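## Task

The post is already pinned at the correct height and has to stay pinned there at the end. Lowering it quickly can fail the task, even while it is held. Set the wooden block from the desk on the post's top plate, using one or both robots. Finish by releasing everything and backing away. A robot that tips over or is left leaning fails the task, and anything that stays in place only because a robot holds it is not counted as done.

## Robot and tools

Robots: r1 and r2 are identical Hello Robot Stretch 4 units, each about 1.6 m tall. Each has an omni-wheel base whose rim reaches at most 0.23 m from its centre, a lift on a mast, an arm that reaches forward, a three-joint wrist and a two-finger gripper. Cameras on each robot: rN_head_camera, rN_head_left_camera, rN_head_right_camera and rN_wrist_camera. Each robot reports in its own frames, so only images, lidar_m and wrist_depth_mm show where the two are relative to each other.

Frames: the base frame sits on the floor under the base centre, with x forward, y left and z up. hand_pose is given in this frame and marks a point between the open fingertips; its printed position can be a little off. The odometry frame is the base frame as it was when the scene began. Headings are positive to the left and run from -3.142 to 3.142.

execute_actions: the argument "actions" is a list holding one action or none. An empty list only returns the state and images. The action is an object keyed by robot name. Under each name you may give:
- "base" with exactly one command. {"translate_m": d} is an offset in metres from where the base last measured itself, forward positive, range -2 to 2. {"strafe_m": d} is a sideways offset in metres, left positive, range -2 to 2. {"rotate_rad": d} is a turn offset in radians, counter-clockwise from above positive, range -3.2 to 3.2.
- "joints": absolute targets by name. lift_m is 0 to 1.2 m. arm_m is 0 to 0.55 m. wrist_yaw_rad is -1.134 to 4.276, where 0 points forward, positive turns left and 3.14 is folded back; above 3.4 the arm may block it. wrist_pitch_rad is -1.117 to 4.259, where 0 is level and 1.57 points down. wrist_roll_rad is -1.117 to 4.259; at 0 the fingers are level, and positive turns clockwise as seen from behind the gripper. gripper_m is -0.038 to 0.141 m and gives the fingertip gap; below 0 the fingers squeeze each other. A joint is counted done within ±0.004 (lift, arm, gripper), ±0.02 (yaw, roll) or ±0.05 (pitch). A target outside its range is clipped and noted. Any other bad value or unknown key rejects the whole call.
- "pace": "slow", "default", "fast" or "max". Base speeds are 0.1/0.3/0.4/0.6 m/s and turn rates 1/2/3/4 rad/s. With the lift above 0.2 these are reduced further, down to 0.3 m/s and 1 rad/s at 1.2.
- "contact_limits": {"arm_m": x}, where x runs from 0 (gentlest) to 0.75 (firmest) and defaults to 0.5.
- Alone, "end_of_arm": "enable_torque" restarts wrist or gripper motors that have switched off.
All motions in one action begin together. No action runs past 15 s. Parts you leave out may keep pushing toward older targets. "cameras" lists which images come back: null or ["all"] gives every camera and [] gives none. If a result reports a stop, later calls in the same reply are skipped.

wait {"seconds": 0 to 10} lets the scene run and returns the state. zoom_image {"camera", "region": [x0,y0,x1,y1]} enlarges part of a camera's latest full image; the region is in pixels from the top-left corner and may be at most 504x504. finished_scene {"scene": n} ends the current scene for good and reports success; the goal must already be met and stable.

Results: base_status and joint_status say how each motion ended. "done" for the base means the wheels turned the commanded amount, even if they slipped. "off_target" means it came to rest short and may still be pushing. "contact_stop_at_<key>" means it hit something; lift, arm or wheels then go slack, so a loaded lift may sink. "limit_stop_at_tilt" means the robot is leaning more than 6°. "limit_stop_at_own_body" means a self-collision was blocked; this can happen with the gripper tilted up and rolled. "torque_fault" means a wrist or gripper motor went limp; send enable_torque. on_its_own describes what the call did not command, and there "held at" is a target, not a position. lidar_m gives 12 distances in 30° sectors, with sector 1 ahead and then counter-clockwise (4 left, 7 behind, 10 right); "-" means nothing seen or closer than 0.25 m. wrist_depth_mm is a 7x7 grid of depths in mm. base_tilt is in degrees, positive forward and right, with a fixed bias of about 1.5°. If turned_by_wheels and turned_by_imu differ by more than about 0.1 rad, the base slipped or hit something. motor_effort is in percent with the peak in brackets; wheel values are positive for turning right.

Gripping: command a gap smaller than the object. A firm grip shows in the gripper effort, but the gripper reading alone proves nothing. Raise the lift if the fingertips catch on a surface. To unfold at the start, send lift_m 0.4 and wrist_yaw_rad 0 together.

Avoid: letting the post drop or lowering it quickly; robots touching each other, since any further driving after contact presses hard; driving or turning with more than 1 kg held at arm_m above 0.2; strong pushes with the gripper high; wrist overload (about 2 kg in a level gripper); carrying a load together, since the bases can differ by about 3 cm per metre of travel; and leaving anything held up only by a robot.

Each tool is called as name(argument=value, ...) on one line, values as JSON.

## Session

execute_actions(actions=[])

Scene clock: 0.00 s.
r1.base_odometry: x=+0.000 y=+0.000 heading=+0.000 (m, m, rad; r1's odometry frame)
r1.turned_by_wheels: +0.000 (rad since the last result)
r1.turned_by_imu: +0.000 (rad since the last result)
r1.base_tilt: forward=-0.1 right=-0.4 (deg)
r1.lidar_m: 3.67 1.40 0.84 0.76 0.76 0.95 1.08 1.10 1.33 2.49 3.20 2.81
r1.base_status: not commanded
r1.joint_positions: lift_m=+0.199 arm_m=+0.001 wrist_yaw_rad=+3.194 wrist_pitch_rad=+0.003 wrist_roll_rad=+0.003 gripper_m=+0.057
r1.joint_status: not commanded
r1.motor_effort: lift_m=+18 arm_m=+0 wrist_yaw_rad=+0 wrist_pitch_rad=-6 wrist_roll_rad=+1 gripper_m=-3 wheel_0=+0 wheel_1=+0 wheel_2=+0 (%)
r1.hand_pose: x=-0.1212 y=+0.0723 z=+0.3767 quat_wxyz=(-0.026, -0.001, +0.002, +1.000) (m; r1's base frame)
r1.wrist_depth_mm: - - 136 1229 1281 1255 931 / - - 134 1255 1281 1255 904 / - 107 134 1255 1281 1229 878 / - 124 141 1255 1281 1229 891 / 196 1160 1205 1229 1255 1229 878 / 207 1160 192 1229 196 1229 891 / 207 917 1042 152 1008 991 878
r2.base_odometry: x=+0.000 y=+0.000 heading=+0.000 (m, m, rad; r2's odometry frame)
r2.turned_by_wheels: +0.000 (rad since the last result)
r2.turned_by_imu: +0.000 (rad since the last result)
r2.base_tilt: forward=-0.3 right=+0.5 (deg)
r2.lidar_m: 1.40 1.59 2.51 2.80 2.83 3.30 3.30 1.12 2.43 3.39 1.76 1.40
r2.base_status: not commanded
r2.joint_positions: lift_m=+0.172 arm_m=+0.001 wrist_yaw_rad=+3.072 wrist_pitch_rad=+0.019 wrist_roll_rad=-0.014 gripper_m=+0.057
r2.joint_status: not commanded
r2.motor_effort: lift_m=+21 arm_m=+0 wrist_yaw_rad=+0 wrist_pitch_rad=-6 wrist_roll_rad=-3 gripper_m=-4 wheel_0=+0 wheel_1=-1 wheel_2=+1 (%)
r2.hand_pose: x=-0.1097 y=+0.1073 z=+0.3449 quat_wxyz=(+0.035, -0.010, -0.007, +0.999) (m; r2's base frame)
r2.wrist_depth_mm: - 144 - - - - - / - 121 253 - - - - / - 125 177 - - - - / 117 144 277 - - - - / 226 - - - - - - / 991 1205 200 1281 214 1336 1336 / 798 798 866 120 842 866 904
pictures: r1_head_camera, r1_head_left_camera, r1_head_right_camera, r1_wrist_camera, r2_head_camera, r2_head_left_camera, r2_head_right_camera, r2_wrist_camera
camera_calibration (this result's frames):
r1_wrist_camera: T_world_to_cam=[[-0.05629, 0.998016, 0.0282014, -0.0921652], [-0.013633, 0.0274752, -0.99953, 0.431112], [-0.998321, -0.056648, 0.0120594, 0.104448], [0, 0, 0, 1]] pos_world=[0.104962, 0.0860542, 0.432248]
r2_wrist_camera: T_world_to_cam=[[0.0362302, 0.998284, 0.0459941, -0.11853], [-0.00475023, 0.0461958, -0.998921, 0.406999], [-0.999332, 0.0359726, 0.00641576, 0.109137], [0, 0, 0, 1]] pos_world=[0.115292, 0.095599, 0.411311]
Images, in order (width x height): r1_head_camera 420x560, r1_head_left_camera 420x672, r1_head_right_camera 420x672, r1_wrist_camera 616x392, r2_head_camera 420x560, r2_head_left_camera 420x672, r2_head_right_camera 420x672, r2_wrist_camera 616x392.

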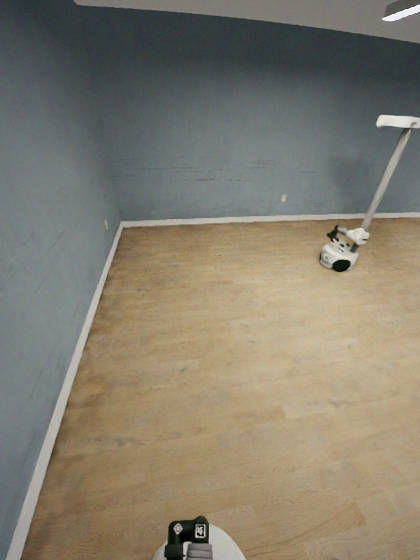

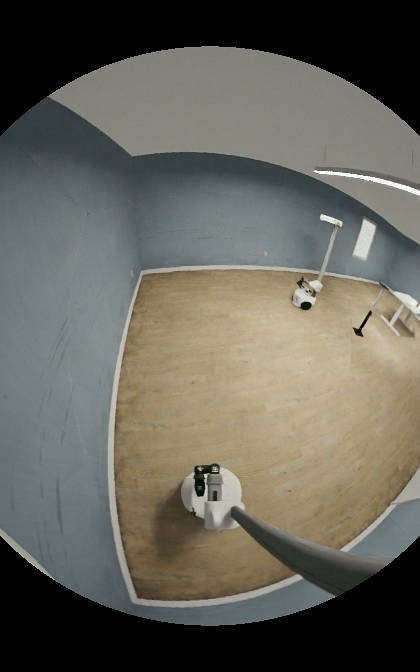

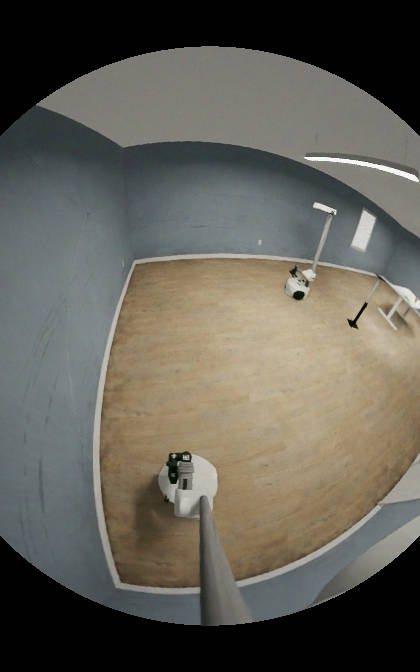

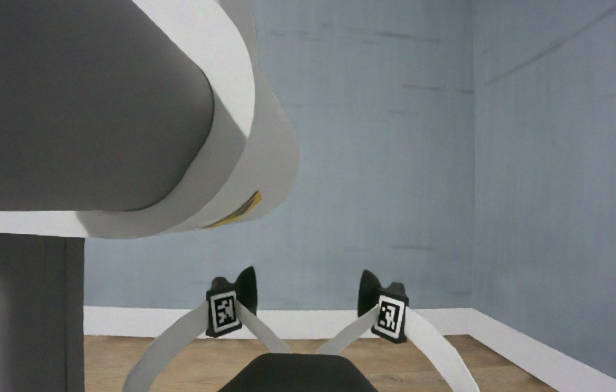

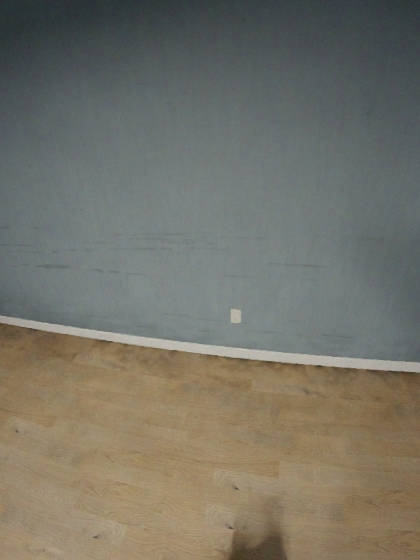

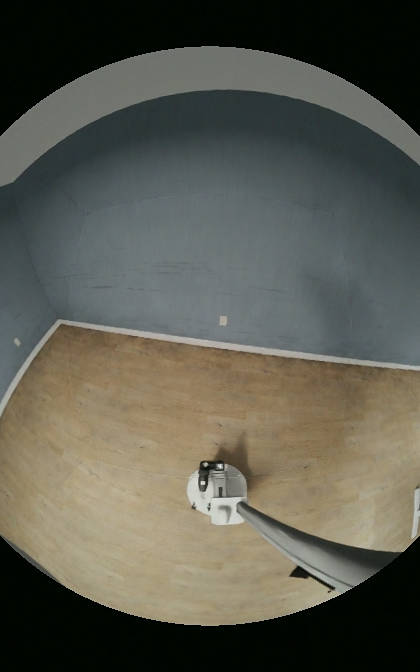

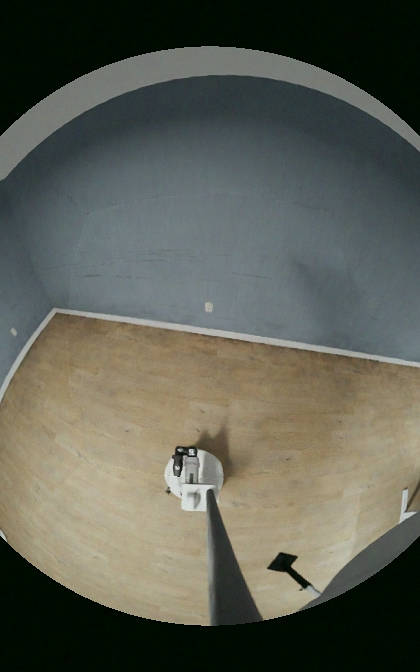

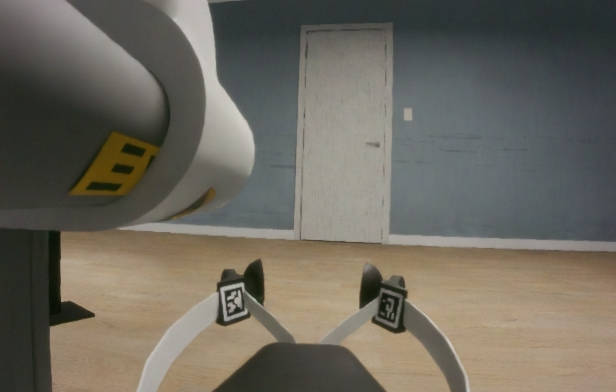

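execute_actions(actions=[{"r2":{"base":{"rotate_rad":-2.0},"pace":"max"},"r1":{"base":{"rotate_rad":-1.0},"pace":"max"}}], cameras=["r1_head_camera","r2_head_camera"])

Scene clock: 2.27 s.
r1.base_odometry: x=+0.000 y=+0.000 heading=-1.000 (m, m, rad; r1's odometry frame)
r1.turned_by_wheels: -1.000 (rad since the last result)
r1.turned_by_imu: -0.988 (rad since the last result)
r1.base_tilt: forward=-0.2 right=-0.4 (deg)
r1.lidar_m: 3.18 2.83 3.66 1.26 0.84 0.77 0.78 0.99 1.08 1.11 1.38 2.81
r1.base_status: done
r1.joint_positions: lift_m=+0.199 arm_m=+0.001 wrist_yaw_rad=+3.194 wrist_pitch_rad=+0.003 wrist_roll_rad=+0.003 gripper_m=+0.057
r1.joint_status: not commanded
r1.motor_effort: lift_m=+18(18) arm_m=+0(0) wrist_yaw_rad=+0(0) wrist_pitch_rad=-6(5) wrist_roll_rad=+1(0) gripper_m=-2(2) wheel_0=+1(8) wheel_1=+1(10) wheel_2=+1(7) (%)
r1.hand_pose: x=-0.1212 y=+0.0723 z=+0.3767 quat_wxyz=(-0.026, -0.001, +0.002, +1.000) (m; r1's base frame)
r1.wrist_depth_mm: - - 136 976 866 768 715 / - - 134 960 866 768 707 / - 107 134 917 866 768 707 / - 124 141 931 854 759 699 / 195 1229 1078 946 842 759 699 / 207 1229 192 946 196 759 683 / 206 931 991 152 831 732 691
r2.base_odometry: x=+0.000 y=+0.000 heading=-2.000 (m, m, rad; r2's odometry frame)
r2.turned_by_wheels: -2.000 (rad since the last result)
r2.turned_by_imu: -2.023 (rad since the last result)
r2.base_tilt: forward=-0.3 right=+0.5 (deg)
r2.lidar_m: 2.37 2.94 1.68 1.42 1.40 1.64 2.86 2.84 2.86 3.30 3.30 1.10
r2.base_status: done
r2.joint_positions: lift_m=+0.172 arm_m=+0.001 wrist_yaw_rad=+3.072 wrist_pitch_rad=+0.019 wrist_roll_rad=-0.014 gripper_m=+0.057
r2.joint_status: not commanded
r2.motor_effort: lift_m=+21(21) arm_m=+0(0) wrist_yaw_rad=+2(1) wrist_pitch_rad=-6(6) wrist_roll_rad=-2(2) gripper_m=-5(1) wheel_0=+3(13) wheel_1=+0(15) wheel_2=-2(11) (%)
r2.hand_pose: x=-0.1096 y=+0.1074 z=+0.3449 quat_wxyz=(+0.035, -0.010, -0.007, +0.999) (m; r2's base frame)
r2.wrist_depth_mm: - 144 - - - 1756 1366 / - 121 253 - - 1756 1430 / - 124 176 - - 1756 1366 / 117 144 276 - - 1756 1336 / 225 - - - - 1808 1397 / 960 1229 199 1308 214 1336 1308 / 798 798 866 120 866 854 904
pictures: r1_head_camera, r2_head_camera
Images, in order (width x height): r1_head_camera 420x560, r2_head_camera 420x560.

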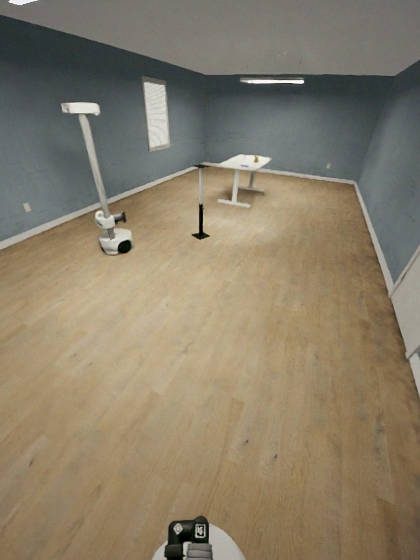

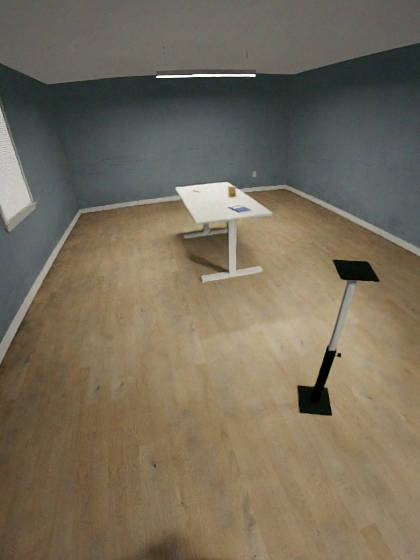

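zoom_image(camera="r2_head_camera", region=[160, 160, 290, 290])

Region (160, 160, 290, 290) of r2_head_camera's 420x560 image, scaled by 3.877, with more detail than that image has.

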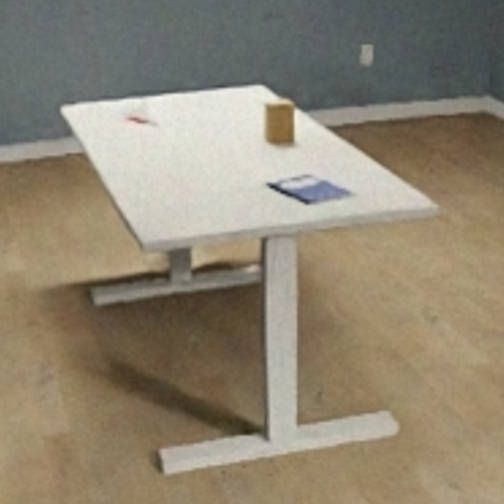

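execute_actions(actions=[{"r2":{"base":{"translate_m":1.85},"joints":{"lift_m":0.66,"wrist_yaw_rad":0,"gripper_m":0.12},"pace":"max"}}], cameras=["r2_head_camera","r2_wrist_camera"])

Scene clock: 9.53 s.
r1.base_odometry: x=+0.000 y=+0.000 heading=-1.000 (m, m, rad; r1's odometry frame)
r1.turned_by_wheels: +0.000 (rad since the last result)
r1.turned_by_imu: -0.001 (rad since the last result)
r1.base_tilt: forward=-0.2 right=-0.4 (deg)
r1.lidar_m: 3.19 3.97 3.67 1.29 0.85 0.77 0.77 0.98 1.08 1.10 1.38 2.81
r1.base_status: not commanded
r1.joint_positions: lift_m=+0.199 arm_m=+0.001 wrist_yaw_rad=+3.194 wrist_pitch_rad=+0.003 wrist_roll_rad=+0.003 gripper_m=+0.057
r1.joint_status: not commanded
r1.motor_effort: lift_m=+18(18) arm_m=+0(0) wrist_yaw_rad=+0(1) wrist_pitch_rad=-5(6) wrist_roll_rad=+0(0) gripper_m=-3(3) wheel_0=+1(1) wheel_1=+0(0) wheel_2=+1(1) (%)
r1.hand_pose: x=-0.1212 y=+0.0723 z=+0.3767 quat_wxyz=(-0.026, -0.001, +0.002, +1.000) (m; r1's base frame)
r1.wrist_depth_mm: - - 136 991 866 778 715 / - - 134 960 866 768 707 / - 107 134 931 866 768 699 / - 124 141 931 854 759 699 / 196 1255 1098 960 842 768 699 / 208 1229 193 946 196 759 691 / 206 931 991 152 820 732 683
r2.base_odometry: x=-0.769 y=-1.683 heading=-2.000 (m, m, rad; r2's odometry frame)
r2.turned_by_wheels: +0.000 (rad since the last result)
r2.turned_by_imu: -0.005 (rad since the last result)
r2.base_tilt: forward=-0.2 right=+0.6 (deg)
r2.lidar_m: 0.54 0.55 2.21 1.90 1.92 2.22 3.84 0.90 3.29 2.83 2.80 0.63
r2.base_status: done
r2.joint_positions: lift_m=+0.660 arm_m=+0.001 wrist_yaw_rad=+0.000 wrist_pitch_rad=+0.019 wrist_roll_rad=-0.014 gripper_m=+0.120
r2.joint_status: all done
r2.motor_effort: lift_m=+24(30) arm_m=+0(0) wrist_yaw_rad=+1(2) wrist_pitch_rad=-6(7) wrist_roll_rad=+0(2) gripper_m=-1(6) wheel_0=+2(11) wheel_1=+1(12) wheel_2=+1(17) (%)
r2.hand_pose: x=+0.4605 y=-0.0874 z=+0.8325 quat_wxyz=(+1.000, -0.007, +0.009, +0.000) (m; r2's base frame)
r2.wrist_depth_mm: - - - - - - - / - - - - - - - / - - - - - - - / - - - - - - - / - - 1060 1138 - - - / - 492 436 554 469 512 - / 349 342 377 123 402 427 1808
pictures: r2_head_camera, r2_wrist_camera
camera_calibration (this result's frames):
r2_wrist_camera: T_world_to_cam=[[0.0336272, -0.998376, 0.0459952, -0.140515], [0.00796352, -0.0457521, -0.998921, 0.891981], [0.999403, 0.0339572, 0.00641207, -0.237764], [0, 0, 0, 1]] pos_world=[0.235244, -0.0914025, 0.899006]
Images, in order (width x height): r2_head_camera 420x560, r2_wrist_camera 616x392.

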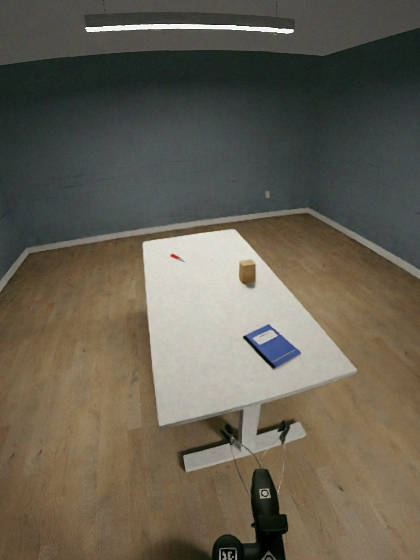

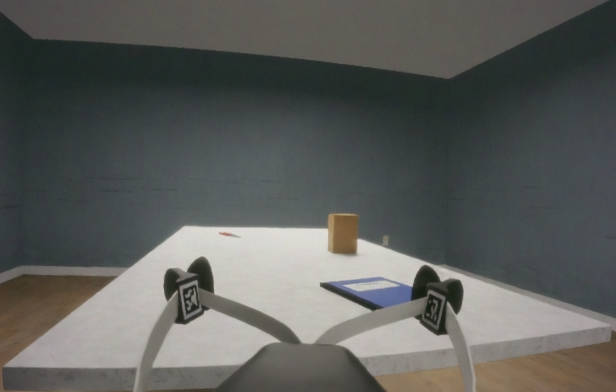

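zoom_image(camera="r2_wrist_camera", region=[290, 190, 400, 270])

zoom_image(camera="r2_head_camera", region=[200, 230, 300, 310])

Region (290, 190, 400, 270) of r2_wrist_camera's 616x392 image, scaled by 4.582; it fills the top 367 rows of this view, and the rest is white.

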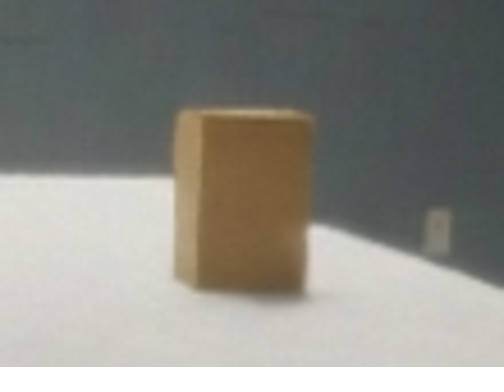

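Region (200, 230, 300, 310) of r2_head_camera's 420x560 image, scaled by 5.040, with more detail than that image has; it fills the top 403 rows of this view, and the rest is white.

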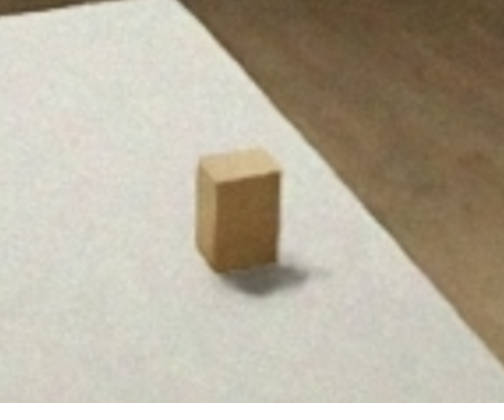

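execute_actions(actions=[{"r2":{"base":{"strafe_m":-0.14},"joints":{"lift_m":0.612,"wrist_yaw_rad":0.18,"gripper_m":0.135,"arm_m":0.45},"pace":"fast"}}], cameras=["r2_head_camera","r2_wrist_camera"])

Scene clock: 14.03 s.
r1.base_odometry: x=+0.000 y=+0.000 heading=-1.000 (m, m, rad; r1's odometry frame)
r1.turned_by_wheels: +0.000 (rad since the last result)
r1.turned_by_imu: +0.000 (rad since the last result)
r1.base_tilt: forward=-0.2 right=-0.4 (deg)
r1.lidar_m: 3.20 3.98 3.67 1.26 0.83 0.77 0.78 0.98 1.08 1.10 1.40 2.81
r1.base_status: not commanded
r1.joint_positions: lift_m=+0.199 arm_m=+0.001 wrist_yaw_rad=+3.194 wrist_pitch_rad=+0.003 wrist_roll_rad=+0.003 gripper_m=+0.057
r1.joint_status: not commanded
r1.motor_effort: lift_m=+18(18) arm_m=+0(0) wrist_yaw_rad=+0(0) wrist_pitch_rad=-5(7) wrist_roll_rad=+1(1) gripper_m=-3(5) wheel_0=+1(1) wheel_1=+0(0) wheel_2=+1(1) (%)
r1.hand_pose: x=-0.1212 y=+0.0723 z=+0.3767 quat_wxyz=(-0.026, -0.001, +0.002, +1.000) (m; r1's base frame)
r1.wrist_depth_mm: - - 136 976 878 768 723 / - - 134 976 866 768 707 / - 107 134 931 854 768 699 / - 124 141 931 854 759 699 / 196 1255 1098 960 842 768 699 / 208 1229 192 946 196 750 691 / 206 931 1008 152 820 723 691
r2.base_odometry: x=-0.896 y=-1.624 heading=-1.999 (m, m, rad; r2's odometry frame)
r2.turned_by_wheels: +0.000 (rad since the last result)
r2.turned_by_imu: -0.002 (rad since the last result)
r2.base_tilt: forward=-0.1 right=+0.7 (deg)
r2.lidar_m: 0.58 0.55 2.38 2.05 2.04 2.35 4.11 0.83 3.17 2.68 2.67 0.71
r2.base_status: done
r2.joint_positions: lift_m=+0.612 arm_m=+0.449 wrist_yaw_rad=+0.180 wrist_pitch_rad=+0.019 wrist_roll_rad=-0.014 gripper_m=+0.135
r2.joint_status: all done
r2.motor_effort: lift_m=+15(20) arm_m=+7(4) wrist_yaw_rad=+0(9) wrist_pitch_rad=-5(5) wrist_roll_rad=-3(0) gripper_m=-2(1) wheel_0=+2(16) wheel_1=+1(15) wheel_2=+0(1) (%)
r2.hand_pose: x=+0.9191 y=-0.0343 z=+0.7853 quat_wxyz=(+0.996, -0.008, +0.009, +0.090) (m; r2's base frame)
r2.wrist_depth_mm: - - - - - - - / - - - - - - - / - - - - - - - / - - - - - - - / - 707 750 668 691 - - / 349 332 322 399 334 334 - / 251 248 257 126 266 263 277
pictures: r2_head_camera, r2_wrist_camera
camera_calibration (this result's frames):
r2_wrist_camera: T_world_to_cam=[[0.211717, -0.976248, 0.0459966, -0.263747], [0.0160667, -0.0435805, -0.998921, 0.83616], [0.977199, 0.212227, 0.0064584, -0.67112], [0, 0, 0, 1]] pos_world=[0.698224, -0.0786124, 0.851723]
Images, in order (width x height): r2_head_camera 420x560, r2_wrist_camera 616x392.

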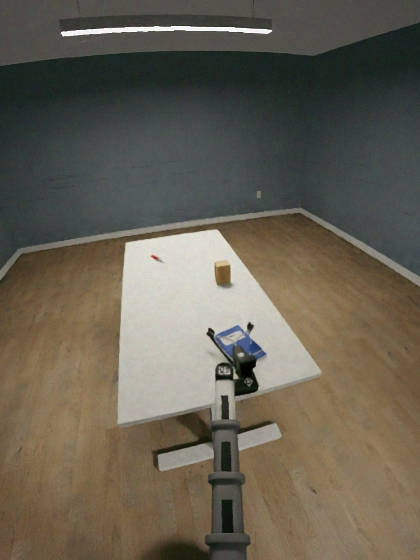

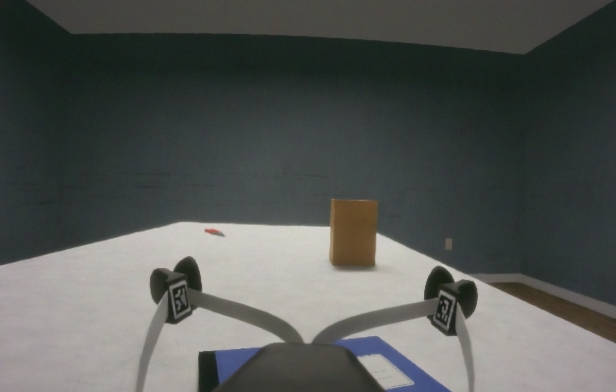

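execute_actions(actions=[{"r2":{"base":{"translate_m":0.38},"joints":{"wrist_yaw_rad":0.22,"arm_m":0.50},"pace":"default"}}], cameras=["r2_head_camera","r2_wrist_camera","r2_head_left_camera"])

Scene clock: 18.60 s.
r1.base_odometry: x=+0.000 y=+0.000 heading=-1.000 (m, m, rad; r1's odometry frame)
r1.turned_by_wheels: +0.000 (rad since the last result)
r1.turned_by_imu: +0.000 (rad since the last result)
r1.base_tilt: forward=-0.1 right=-0.4 (deg)
r1.lidar_m: 3.20 3.98 3.66 1.27 0.85 0.77 0.79 0.98 1.08 1.09 1.39 2.80
r1.base_status: not commanded
r1.joint_positions: lift_m=+0.199 arm_m=+0.001 wrist_yaw_rad=+3.194 wrist_pitch_rad=+0.003 wrist_roll_rad=+0.003 gripper_m=+0.057
r1.joint_status: not commanded
r1.motor_effort: lift_m=+18(18) arm_m=+0(0) wrist_yaw_rad=+0(1) wrist_pitch_rad=-5(7) wrist_roll_rad=+0(1) gripper_m=-2(1) wheel_0=+1(1) wheel_1=+1(1) wheel_2=+1(1) (%)
r1.hand_pose: x=-0.1212 y=+0.0723 z=+0.3767 quat_wxyz=(-0.026, -0.001, +0.002, +1.000) (m; r1's base frame)
r1.wrist_depth_mm: - - 136 976 866 778 707 / - - 134 976 866 768 707 / - 107 134 917 854 768 699 / - 124 141 931 854 759 699 / 196 1255 1078 946 854 759 699 / 208 1229 192 946 196 750 691 / 207 931 991 152 820 732 691
r2.base_odometry: x=-1.054 y=-1.970 heading=-1.999 (m, m, rad; r2's odometry frame)
r2.turned_by_wheels: +0.001 (rad since the last result)
r2.turned_by_imu: -0.002 (rad since the last result)
r2.base_tilt: forward=-0.2 right=+0.5 (deg)
r2.lidar_m: 0.25 0.25 0.25 2.17 2.16 2.50 - 1.21 3.00 2.58 0.46 0.27
r2.base_status: done
r2.joint_positions: lift_m=+0.612 arm_m=+0.499 wrist_yaw_rad=+0.220 wrist_pitch_rad=+0.019 wrist_roll_rad=-0.014 gripper_m=+0.135
r2.joint_status: all done
r2.motor_effort: lift_m=+15(15) arm_m=+7(8) wrist_yaw_rad=+2(5) wrist_pitch_rad=-5(6) wrist_roll_rad=+0(1) gripper_m=-2(2) wheel_0=+4(10) wheel_1=+3(10) wheel_2=+0(12) (%)
r2.hand_pose: x=+0.9702 y=-0.0224 z=+0.7853 quat_wxyz=(+0.994, -0.008, +0.008, +0.110) (m; r2's base frame)
r2.wrist_depth_mm: - - - - - - - / - - - - - - - / - - - - - - - / - - - - - - - / 668 691 732 236 - - - / 349 332 236 236 334 - - / 252 248 264 125 266 263 1808
pictures: r2_head_camera, r2_head_left_camera, r2_wrist_camera
camera_calibration (this result's frames):
r2_wrist_camera: T_world_to_cam=[[0.250379, -0.967055, 0.0459965, -0.300219], [0.0177818, -0.0429083, -0.998921, 0.8342], [0.967985, 0.250927, 0.00645261, -0.713788], [0, 0, 0, 1]] pos_world=[0.751271, -0.0754249, 0.851715]
Images, in order (width x height): r2_head_camera 420x560, r2_head_left_camera 420x672, r2_wrist_camera 616x392.

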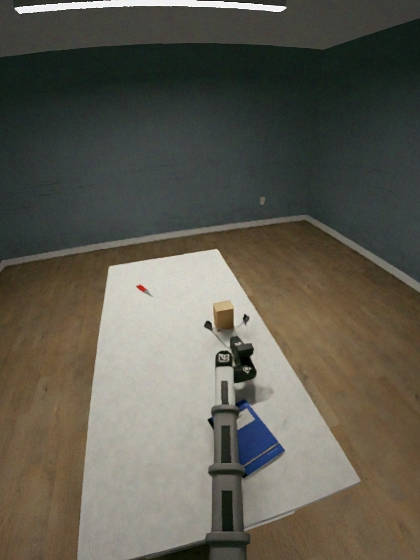

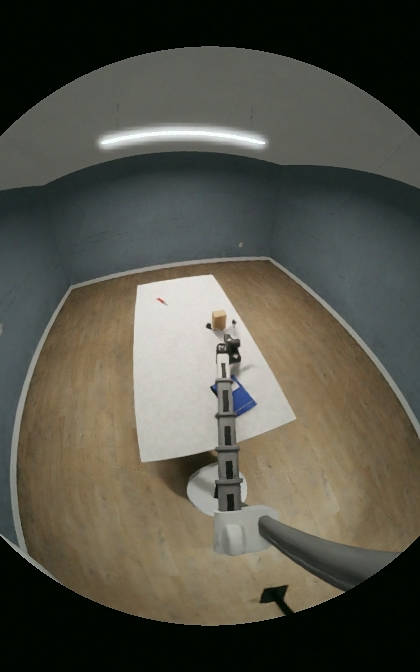

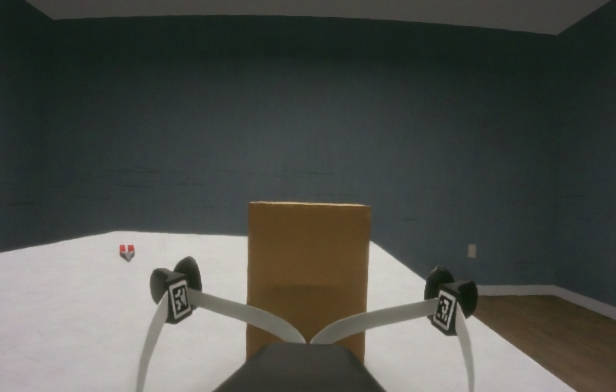

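execute_actions(actions=[{"r2":{"joints":{"wrist_yaw_rad":0.265,"arm_m":0.549}}}], cameras=["r2_wrist_camera"])

Scene clock: 20.07 s.
r1.base_odometry: x=+0.000 y=+0.000 heading=-1.000 (m, m, rad; r1's odometry frame)
r1.turned_by_wheels: +0.000 (rad since the last result)
r1.turned_by_imu: +0.000 (rad since the last result)
r1.base_tilt: forward=-0.2 right=-0.2 (deg)
r1.lidar_m: 3.21 3.98 3.67 1.28 0.85 0.76 0.77 0.99 1.08 1.09 1.40 2.80
r1.base_status: not commanded
r1.joint_positions: lift_m=+0.199 arm_m=+0.001 wrist_yaw_rad=+3.194 wrist_pitch_rad=+0.003 wrist_roll_rad=+0.003 gripper_m=+0.057
r1.joint_status: not commanded
r1.motor_effort: lift_m=+18(18) arm_m=+0(0) wrist_yaw_rad=+1(1) wrist_pitch_rad=-5(6) wrist_roll_rad=+1(1) gripper_m=-3(1) wheel_0=+1(1) wheel_1=+0(0) wheel_2=+1(1) (%)
r1.hand_pose: x=-0.1212 y=+0.0723 z=+0.3767 quat_wxyz=(-0.026, -0.001, +0.002, +1.000) (m; r1's base frame)
r1.wrist_depth_mm: - - 136 991 878 768 715 / - - 134 960 866 759 707 / - 107 134 917 854 768 699 / - 124 141 931 842 759 699 / 196 1229 1098 960 842 759 691 / 207 1229 192 946 196 750 691 / 207 931 991 152 820 732 691
r2.base_odometry: x=-1.054 y=-1.970 heading=-1.999 (m, m, rad; r2's odometry frame)
r2.turned_by_wheels: +0.000 (rad since the last result)
r2.turned_by_imu: +0.000 (rad since the last result)
r2.base_tilt: forward=-0.2 right=+0.6 (deg)
r2.lidar_m: 0.25 0.25 0.25 2.14 2.16 2.49 - 1.22 3.02 2.57 0.47 0.27
r2.base_status: not commanded
r2.joint_positions: lift_m=+0.612 arm_m=+0.548 wrist_yaw_rad=+0.265 wrist_pitch_rad=+0.019 wrist_roll_rad=-0.014 gripper_m=+0.135
r2.joint_status: all done
r2.motor_effort: lift_m=+15(15) arm_m=+7(9) wrist_yaw_rad=+0(2) wrist_pitch_rad=-6(5) wrist_roll_rad=+0(0) gripper_m=+1(1) wheel_0=+4(4) wheel_1=+3(3) wheel_2=+0(0) (%)
r2.hand_pose: x=+1.0199 y=-0.0089 z=+0.7853 quat_wxyz=(+0.991, -0.008, +0.008, +0.132) (m; r2's base frame)
r2.wrist_depth_mm: - - - - - - - / - - - - - - - / - - - - - - - / - - - - - - - / 654 699 224 185 591 - - / 349 336 191 184 198 - - / 250 247 245 125 264 263 1863
pictures: r2_wrist_camera
camera_calibration (this result's frames):
r2_wrist_camera: T_world_to_cam=[[0.293621, -0.954815, 0.0459964, -0.343559], [0.0196915, -0.0420656, -0.998921, 0.831957], [0.955719, 0.29421, 0.00645039, -0.752393], [0, 0, 0, 1]] pos_world=[0.80357, -0.0716767, 0.851715]
Images, in order (width x height): r2_wrist_camera 616x392.

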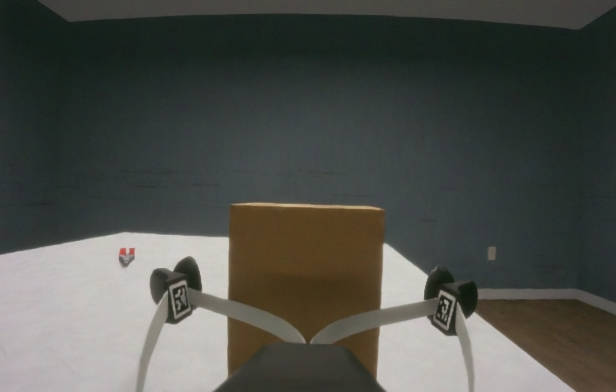

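execute_actions(actions=[{"r2":{"joints":{"gripper_m":0.042}}}], cameras=[])

execute_actions(actions=[{"r2":{"joints":{"lift_m":0.65}}}], cameras=["r2_wrist_camera"])

Scene clock: 22.33 s.
r1.base_odometry: x=+0.000 y=+0.000 heading=-1.000 (m, m, rad; r1's odometry frame)
r1.turned_by_wheels: +0.000 (rad since the last result)
r1.turned_by_imu: +0.000 (rad since the last result)
r1.base_tilt: forward=-0.1 right=-0.3 (deg)
r1.lidar_m: 3.20 3.97 3.67 1.30 0.82 0.77 0.78 0.99 1.08 1.12 1.40 2.83
r1.base_status: not commanded
r1.joint_positions: lift_m=+0.199 arm_m=+0.001 wrist_yaw_rad=+3.194 wrist_pitch_rad=+0.003 wrist_roll_rad=+0.003 gripper_m=+0.057
r1.joint_status: not commanded
r1.motor_effort: lift_m=+18(18) arm_m=+0(0) wrist_yaw_rad=+0(1) wrist_pitch_rad=-5(5) wrist_roll_rad=+1(1) gripper_m=-1(4) wheel_0=+1(1) wheel_1=+1(1) wheel_2=+1(1) (%)
r1.hand_pose: x=-0.1212 y=+0.0723 z=+0.3767 quat_wxyz=(-0.026, -0.001, +0.002, +1.000) (m; r1's base frame)
r1.wrist_depth_mm: - - 136 991 866 768 715 / - - 134 976 854 759 707 / - 107 134 917 866 778 699 / - 124 141 917 866 768 699 / 196 1229 1098 960 842 759 699 / 208 1229 192 946 196 750 691 / 206 931 1008 152 820 732 683
r2.base_odometry: x=-1.054 y=-1.970 heading=-1.999 (m, m, rad; r2's odometry frame)
r2.turned_by_wheels: +0.000 (rad since the last result)
r2.turned_by_imu: +0.000 (rad since the last result)
r2.base_tilt: forward=-0.1 right=+0.6 (deg)
r2.lidar_m: 0.25 0.25 0.27 2.13 2.15 2.47 - 1.20 3.04 2.56 0.49 0.26
r2.base_status: not commanded
r2.joint_positions: lift_m=+0.612 arm_m=+0.548 wrist_yaw_rad=+0.265 wrist_pitch_rad=+0.019 wrist_roll_rad=-0.014 gripper_m=+0.042
r2.joint_status: all done
r2.motor_effort: lift_m=+15(15) arm_m=+7(7) wrist_yaw_rad=+1(0) wrist_pitch_rad=-6(6) wrist_roll_rad=-1(3) gripper_m=-21(17) wheel_0=+4(4) wheel_1=+3(3) wheel_2=+0(0) (%)
r2.hand_pose: x=+1.0199 y=-0.0088 z=+0.7853 quat_wxyz=(+0.991, -0.008, +0.008, +0.132) (m; r2's base frame)
r2.wrist_depth_mm: - - - - - - - / - - - - - - - / - - - - - - - / - - - - - - - / 647 691 634 175 176 - - / 347 366 185 176 177 - - / 252 242 256 141 248 259 1863
pictures: none
No camera images: the call's "cameras" was empty. Leave "cameras" out to get every camera's image.

Scene clock: 23.33 s.
r1.base_odometry: x=+0.000 y=+0.000 heading=-1.000 (m, m, rad; r1's odometry frame)
r1.turned_by_wheels: +0.000 (rad since the last result)
r1.turned_by_imu: +0.000 (rad since the last result)
r1.base_tilt: forward=-0.2 right=-0.4 (deg)
r1.lidar_m: 3.18 3.98 3.67 1.28 0.82 0.77 0.77 1.00 1.08 1.11 1.38 2.81
r1.base_status: not commanded
r1.joint_positions: lift_m=+0.199 arm_m=+0.001 wrist_yaw_rad=+3.194 wrist_pitch_rad=+0.003 wrist_roll_rad=+0.003 gripper_m=+0.057
r1.joint_status: not commanded
r1.motor_effort: lift_m=+18(18) arm_m=+0(0) wrist_yaw_rad=+0(1) wrist_pitch_rad=-5(5) wrist_roll_rad=+1(0) gripper_m=-4(2) wheel_0=+1(1) wheel_1=+0(1) wheel_2=+1(1) (%)
r1.hand_pose: x=-0.1212 y=+0.0723 z=+0.3767 quat_wxyz=(-0.026, -0.001, +0.002, +1.000) (m; r1's base frame)
r1.wrist_depth_mm: - - 136 991 866 768 707 / - - 134 960 854 768 707 / - 107 134 917 866 768 707 / - 124 141 931 854 768 699 / 196 1255 1078 960 842 759 699 / 208 1205 193 946 196 759 691 / 206 931 1008 152 820 732 691
r2.base_odometry: x=-1.054 y=-1.970 heading=-1.999 (m, m, rad; r2's odometry frame)
r2.turned_by_wheels: +0.000 (rad since the last result)
r2.turned_by_imu: +0.000 (rad since the last result)
r2.base_tilt: forward=-0.1 right=+0.7 (deg)
r2.lidar_m: 0.25 0.25 0.25 2.17 2.16 2.49 - 1.19 3.02 2.57 0.49 0.26
r2.base_status: not commanded
r2.joint_positions: lift_m=+0.649 arm_m=+0.548 wrist_yaw_rad=+0.265 wrist_pitch_rad=+0.022 wrist_roll_rad=-0.014 gripper_m=+0.042
r2.joint_status: all done
r2.motor_effort: lift_m=+27(29) arm_m=+7(7) wrist_yaw_rad=+0(0) wrist_pitch_rad=-15(15) wrist_roll_rad=-1(0) gripper_m=-18(17) wheel_0=+4(4) wheel_1=+3(3) wheel_2=-1(0) (%)
r2.hand_pose: x=+1.0199 y=-0.0088 z=+0.8214 quat_wxyz=(+0.991, -0.009, +0.010, +0.132) (m; r2's base frame)
r2.wrist_depth_mm: - - - - - - - / - - - - - - - / - - - - - - - / - - - - - - - / - 866 798 175 176 - - / 442 462 185 176 176 - - / 320 309 325 141 312 359 1983
pictures: r2_wrist_camera
camera_calibration (this result's frames):
r2_wrist_camera: T_world_to_cam=[[0.293985, -0.954708, 0.0458927, -0.34544], [0.0167076, -0.0428742, -0.998941, 0.871114], [0.955664, 0.294441, 0.00334653, -0.750029], [0, 0, 0, 1]] pos_world=[0.803776, -0.0716069, 0.888554]
Images, in order (width x height): r2_wrist_camera 616x392.

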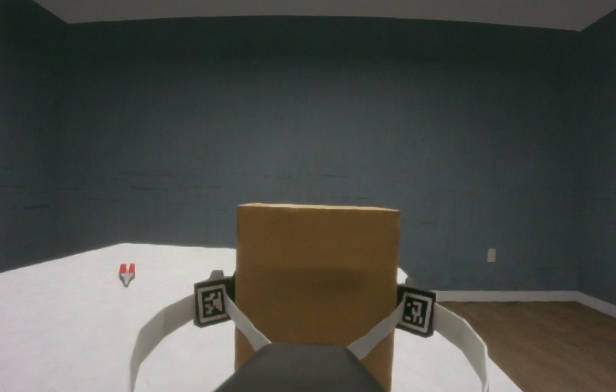

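execute_actions(actions=[{"r2":{"base":{"translate_m":-0.5},"joints":{"arm_m":0.05,"wrist_yaw_rad":0},"pace":"fast"}}], cameras=[])

execute_actions(actions=[{"r2":{"base":{"rotate_rad":-2.45},"joints":{"lift_m":0.89},"pace":"fast"}}], cameras=["r2_head_camera","r2_wrist_camera","r1_head_camera"])

Scene clock: 26.80 s.
r1.base_odometry: x=+0.000 y=+0.000 heading=-1.000 (m, m, rad; r1's odometry frame)
r1.turned_by_wheels: +0.000 (rad since the last result)
r1.turned_by_imu: +0.000 (rad since the last result)
r1.base_tilt: forward=-0.1 right=-0.3 (deg)
r1.lidar_m: 3.20 3.98 3.67 1.28 0.86 0.77 0.78 0.97 1.09 1.10 1.39 2.80
r1.base_status: not commanded
r1.joint_positions: lift_m=+0.199 arm_m=+0.001 wrist_yaw_rad=+3.194 wrist_pitch_rad=+0.003 wrist_roll_rad=+0.003 gripper_m=+0.057
r1.joint_status: not commanded
r1.motor_effort: lift_m=+18(18) arm_m=+0(0) wrist_yaw_rad=+0(0) wrist_pitch_rad=-5(5) wrist_roll_rad=+1(0) gripper_m=-2(3) wheel_0=+1(1) wheel_1=+0(1) wheel_2=+1(1) (%)
r1.hand_pose: x=-0.1212 y=+0.0723 z=+0.3767 quat_wxyz=(-0.026, -0.001, +0.002, +1.000) (m; r1's base frame)
r1.wrist_depth_mm: - - 136 976 878 768 715 / - - 134 976 866 768 707 / - 107 134 917 854 768 707 / - 124 141 931 854 768 699 / 196 1255 1078 960 842 759 699 / 208 1229 192 960 196 750 691 / 206 931 991 152 820 741 691
r2.base_odometry: x=-0.846 y=-1.515 heading=-2.000 (m, m, rad; r2's odometry frame)
r2.turned_by_wheels: -0.001 (rad since the last result)
r2.turned_by_imu: +0.000 (rad since the last result)
r2.base_tilt: forward=-0.2 right=+0.6 (deg)
r2.lidar_m: 0.69 0.67 2.33 2.01 2.01 2.32 4.07 0.73 3.19 2.70 2.69 0.84
r2.base_status: done
r2.joint_positions: lift_m=+0.649 arm_m=+0.051 wrist_yaw_rad=+0.000 wrist_pitch_rad=+0.022 wrist_roll_rad=-0.014 gripper_m=+0.042
r2.joint_status: all done
r2.motor_effort: lift_m=+27(27) arm_m=-7(7) wrist_yaw_rad=+1(7) wrist_pitch_rad=-15(16) wrist_roll_rad=-1(2) gripper_m=-19(19) wheel_0=-3(13) wheel_1=-3(12) wheel_2=-1(15) (%)
r2.hand_pose: x=+0.5105 y=-0.0874 z=+0.8214 quat_wxyz=(+1.000, -0.007, +0.011, +0.000) (m; r2's base frame)
r2.wrist_depth_mm: - - - - - - - / - - - - - - - / - - - - - - - / - - - - - - - / - 904 798 175 177 - - / 449 466 184 175 176 - - / 1708 1708 1708 141 1708 1756 1921
pictures: none
No camera images: the call's "cameras" was empty. Leave "cameras" out to get every camera's image.

Scene clock: 29.00 s.
r1.base_odometry: x=+0.000 y=+0.000 heading=-1.000 (m, m, rad; r1's odometry frame)
r1.turned_by_wheels: +0.000 (rad since the last result)
r1.turned_by_imu: +0.000 (rad since the last result)
r1.base_tilt: forward=-0.3 right=-0.3 (deg)
r1.lidar_m: 3.20 3.98 3.68 1.29 0.85 0.77 0.79 1.01 1.08 1.09 1.40 2.82
r1.base_status: not commanded
r1.joint_positions: lift_m=+0.199 arm_m=+0.001 wrist_yaw_rad=+3.194 wrist_pitch_rad=+0.003 wrist_roll_rad=+0.003 gripper_m=+0.057
r1.joint_status: not commanded
r1.motor_effort: lift_m=+18(18) arm_m=+0(0) wrist_yaw_rad=+0(0) wrist_pitch_rad=-5(6) wrist_roll_rad=+1(1) gripper_m=-1(2) wheel_0=+1(1) wheel_1=+0(0) wheel_2=+1(1) (%)
r1.hand_pose: x=-0.1212 y=+0.0723 z=+0.3767 quat_wxyz=(-0.026, -0.001, +0.002, +1.000) (m; r1's base frame)
r1.wrist_depth_mm: - - 136 991 866 778 715 / - - 134 960 866 768 707 / - 107 134 917 854 768 699 / - 124 141 931 854 768 699 / 195 1229 1078 946 842 759 699 / 208 1229 192 946 197 750 691 / 206 917 1008 152 820 732 691
r2.base_odometry: x=-0.846 y=-1.515 heading=+1.834 (m, m, rad; r2's odometry frame)
r2.turned_by_wheels: -2.450 (rad since the last result)
r2.turned_by_imu: -2.478 (rad since the last result)
r2.base_tilt: forward=-0.3 right=+0.7 (deg)
r2.lidar_m: 0.70 2.90 2.70 2.75 0.78 0.68 0.71 2.22 2.04 2.05 2.58 4.48
r2.base_status: done
r2.joint_positions: lift_m=+0.890 arm_m=+0.051 wrist_yaw_rad=+0.000 wrist_pitch_rad=+0.022 wrist_roll_rad=-0.014 gripper_m=+0.042
r2.joint_status: all done
r2.motor_effort: lift_m=+26(27) arm_m=-7(7) wrist_yaw_rad=+1(4) wrist_pitch_rad=-15(16) wrist_roll_rad=+0(0) gripper_m=-20(20) wheel_0=+4(11) wheel_1=+2(12) wheel_2=-1(9) (%)
r2.hand_pose: x=+0.5105 y=-0.0874 z=+1.0614 quat_wxyz=(+1.000, -0.007, +0.011, +0.000) (m; r2's base frame)
r2.wrist_depth_mm: - - - - - - - / - - - - - - - / - - - - - - - / - - - - - - - / - - - 176 176 - - / - - 185 176 176 - - / - - - 141 - - -
pictures: r1_head_camera, r2_head_camera, r2_wrist_camera
camera_calibration (this result's frames):
r2_wrist_camera: T_world_to_cam=[[0.0335024, -0.998384, 0.0458941, -0.152634], [0.00480133, -0.0457585, -0.998941, 1.12186], [0.999427, 0.0336873, 0.00326055, -0.285964], [0, 0, 0, 1]] pos_world=[0.285527, -0.0914193, 1.12861]
Images, in order (width x height): r1_head_camera 420x560, r2_head_camera 420x560, r2_wrist_camera 616x392.

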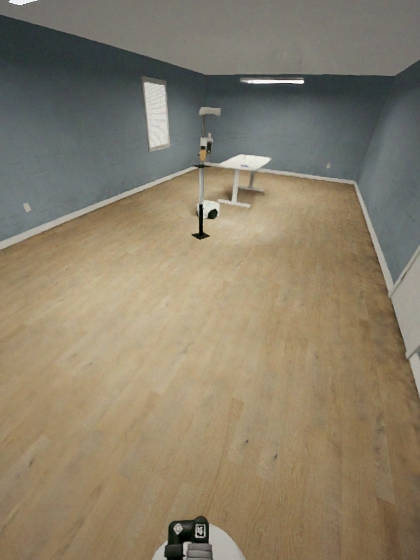

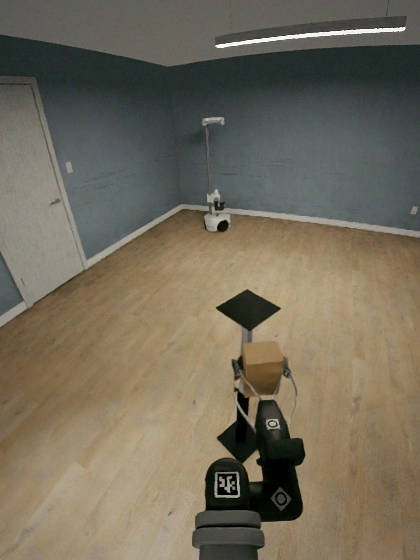

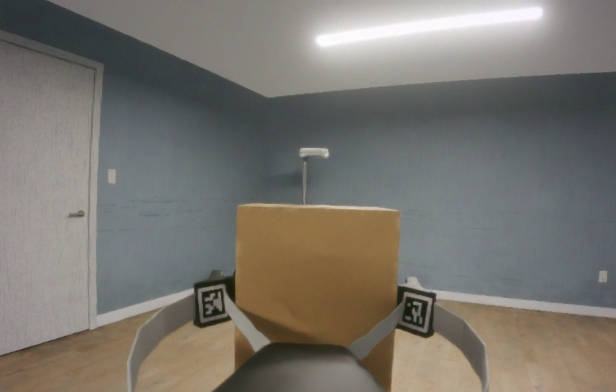

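zoom_image(camera="r2_head_camera", region=[190, 270, 320, 400])

zoom_image(camera="r1_head_camera", region=[170, 130, 240, 190])

Region (190, 270, 320, 400) of r2_head_camera's 420x560 image, scaled by 3.877, with more detail than that image has.

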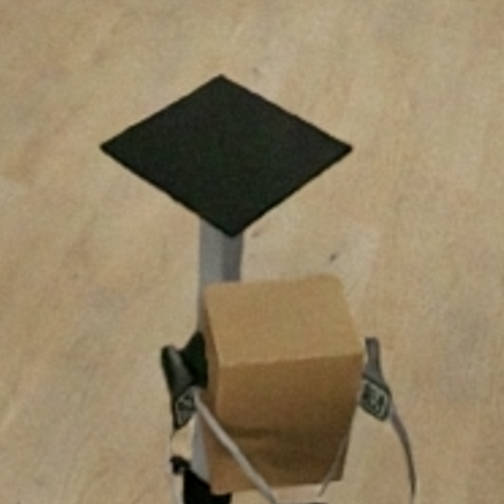

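Region (170, 130, 240, 190) of r1_head_camera's 420x560 image, scaled by 7.200, with more detail than that image has; it fills the top 432 rows of this view, and the rest is white.

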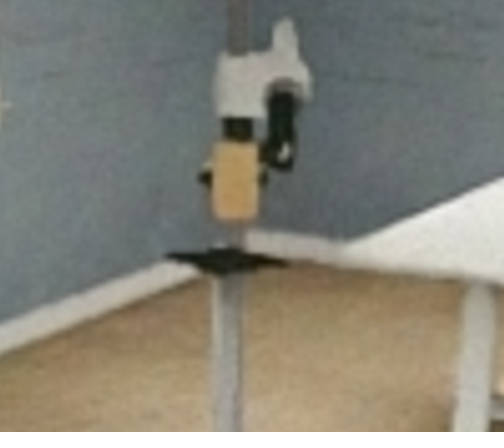

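execute_actions(actions=[{"r2":{"joints":{"lift_m":0.9,"arm_m":0.352},"pace":"fast"}}], cameras=["r2_head_camera","r2_wrist_camera","r1_head_camera","r2_head_left_camera"])

zoom_image(camera="r2_head_camera", region=[190, 240, 320, 370])

zoom_image(camera="r1_head_camera", region=[170, 130, 240, 190])

Scene clock: 33.00 s.
r1.base_odometry: x=+0.000 y=+0.000 heading=-1.000 (m, m, rad; r1's odometry frame)
r1.turned_by_wheels: +0.000 (rad since the last result)
r1.turned_by_imu: +0.000 (rad since the last result)
r1.base_tilt: forward=-0.2 right=-0.4 (deg)
r1.lidar_m: 3.18 3.98 3.66 1.27 0.83 0.76 0.78 0.99 1.09 1.09 1.41 2.81
r1.base_status: not commanded
r1.joint_positions: lift_m=+0.199 arm_m=+0.001 wrist_yaw_rad=+3.194 wrist_pitch_rad=+0.003 wrist_roll_rad=+0.003 gripper_m=+0.057
r1.joint_status: not commanded
r1.motor_effort: lift_m=+18(19) arm_m=+0(0) wrist_yaw_rad=+1(0) wrist_pitch_rad=-5(5) wrist_roll_rad=+1(1) gripper_m=-5(1) wheel_0=+1(1) wheel_1=+0(0) wheel_2=+1(1) (%)
r1.hand_pose: x=-0.1212 y=+0.0723 z=+0.3767 quat_wxyz=(-0.026, -0.001, +0.002, +1.000) (m; r1's base frame)
r1.wrist_depth_mm: - - 136 976 854 768 715 / - - 134 976 866 768 707 / - 107 134 917 854 768 707 / - 124 141 917 854 759 699 / 195 1255 1078 960 842 759 699 / 208 1229 193 946 196 750 691 / 206 931 1008 152 820 732 683
r2.base_odometry: x=-0.846 y=-1.515 heading=+1.834 (m, m, rad; r2's odometry frame)
r2.turned_by_wheels: +0.000 (rad since the last result)
r2.turned_by_imu: -0.001 (rad since the last result)
r2.base_tilt: forward=+0.1 right=+0.7 (deg)
r2.lidar_m: 0.75 2.91 2.67 2.75 0.80 0.69 0.73 2.21 2.03 2.08 2.59 4.46
r2.base_status: not commanded
r2.joint_positions: lift_m=+0.899 arm_m=+0.351 wrist_yaw_rad=+0.000 wrist_pitch_rad=+0.022 wrist_roll_rad=-0.014 gripper_m=+0.042
r2.joint_status: all done
r2.motor_effort: lift_m=+26(27) arm_m=+7(7) wrist_yaw_rad=+0(1) wrist_pitch_rad=-14(15) wrist_roll_rad=+0(2) gripper_m=-18(17) wheel_0=+4(4) wheel_1=+2(2) wheel_2=-1(1) (%)
r2.hand_pose: x=+0.8101 y=-0.0873 z=+1.0714 quat_wxyz=(+1.000, -0.007, +0.011, +0.000) (m; r2's base frame)
r2.wrist_depth_mm: - - - - - - - / - - - - - - - / - - - - - - - / - - - - - - - / - - - 175 177 - - / - - 185 175 176 - - / - - - 141 - - -
pictures: r1_head_camera, r2_head_camera, r2_head_left_camera, r2_wrist_camera
camera_calibration (this result's frames):
r2_wrist_camera: T_world_to_cam=[[0.0338261, -0.998373, 0.0458971, -0.163298], [0.00490637, -0.0457569, -0.998941, 1.13033], [0.999416, 0.0340154, 0.00335061, -0.585438], [0, 0, 0, 1]] pos_world=[0.585073, -0.0913985, 1.13859]
Images, in order (width x height): r1_head_camera 420x560, r2_head_camera 420x560, r2_head_left_camera 420x672, r2_wrist_camera 616x392.

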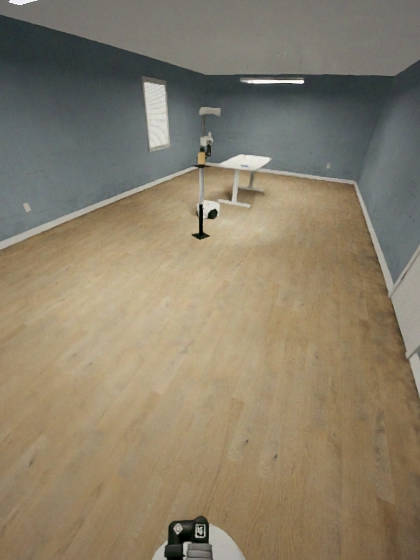

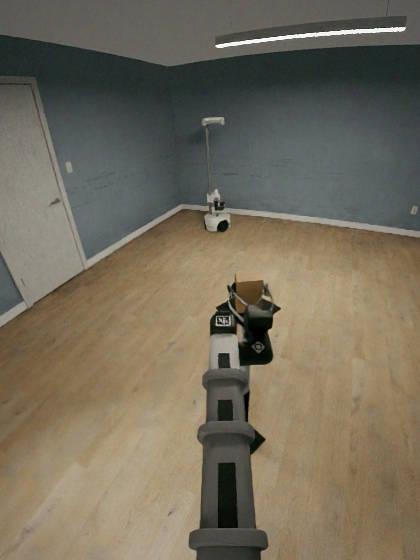

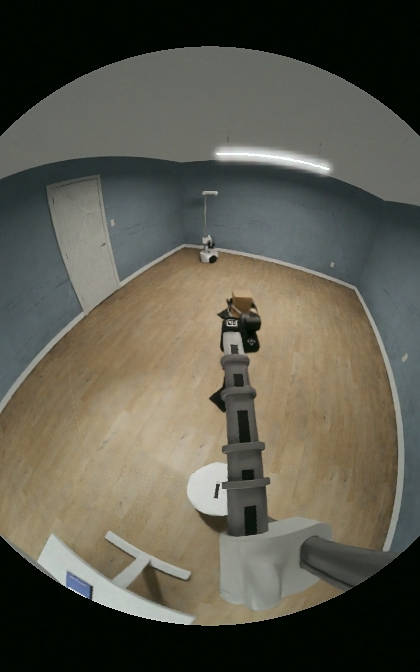

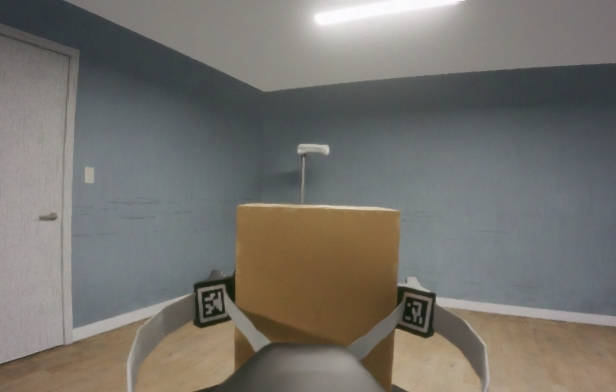

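Region (190, 240, 320, 370) of r2_head_camera's 420x560 image, scaled by 3.877, with more detail than that image has.

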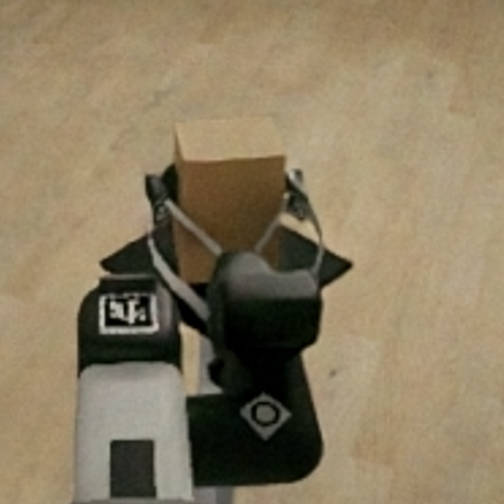

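Region (170, 130, 240, 190) of r1_head_camera's 420x560 image, scaled by 7.200, with more detail than that image has; it fills the top 432 rows of this view, and the rest is white.

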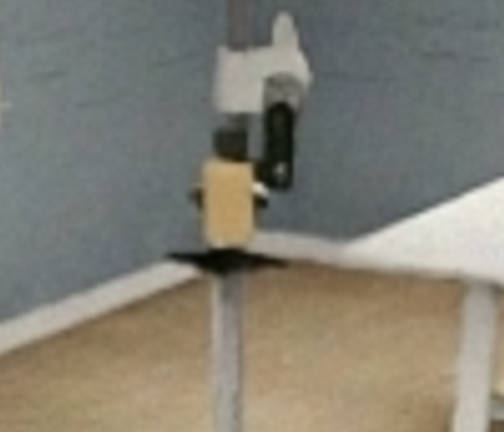

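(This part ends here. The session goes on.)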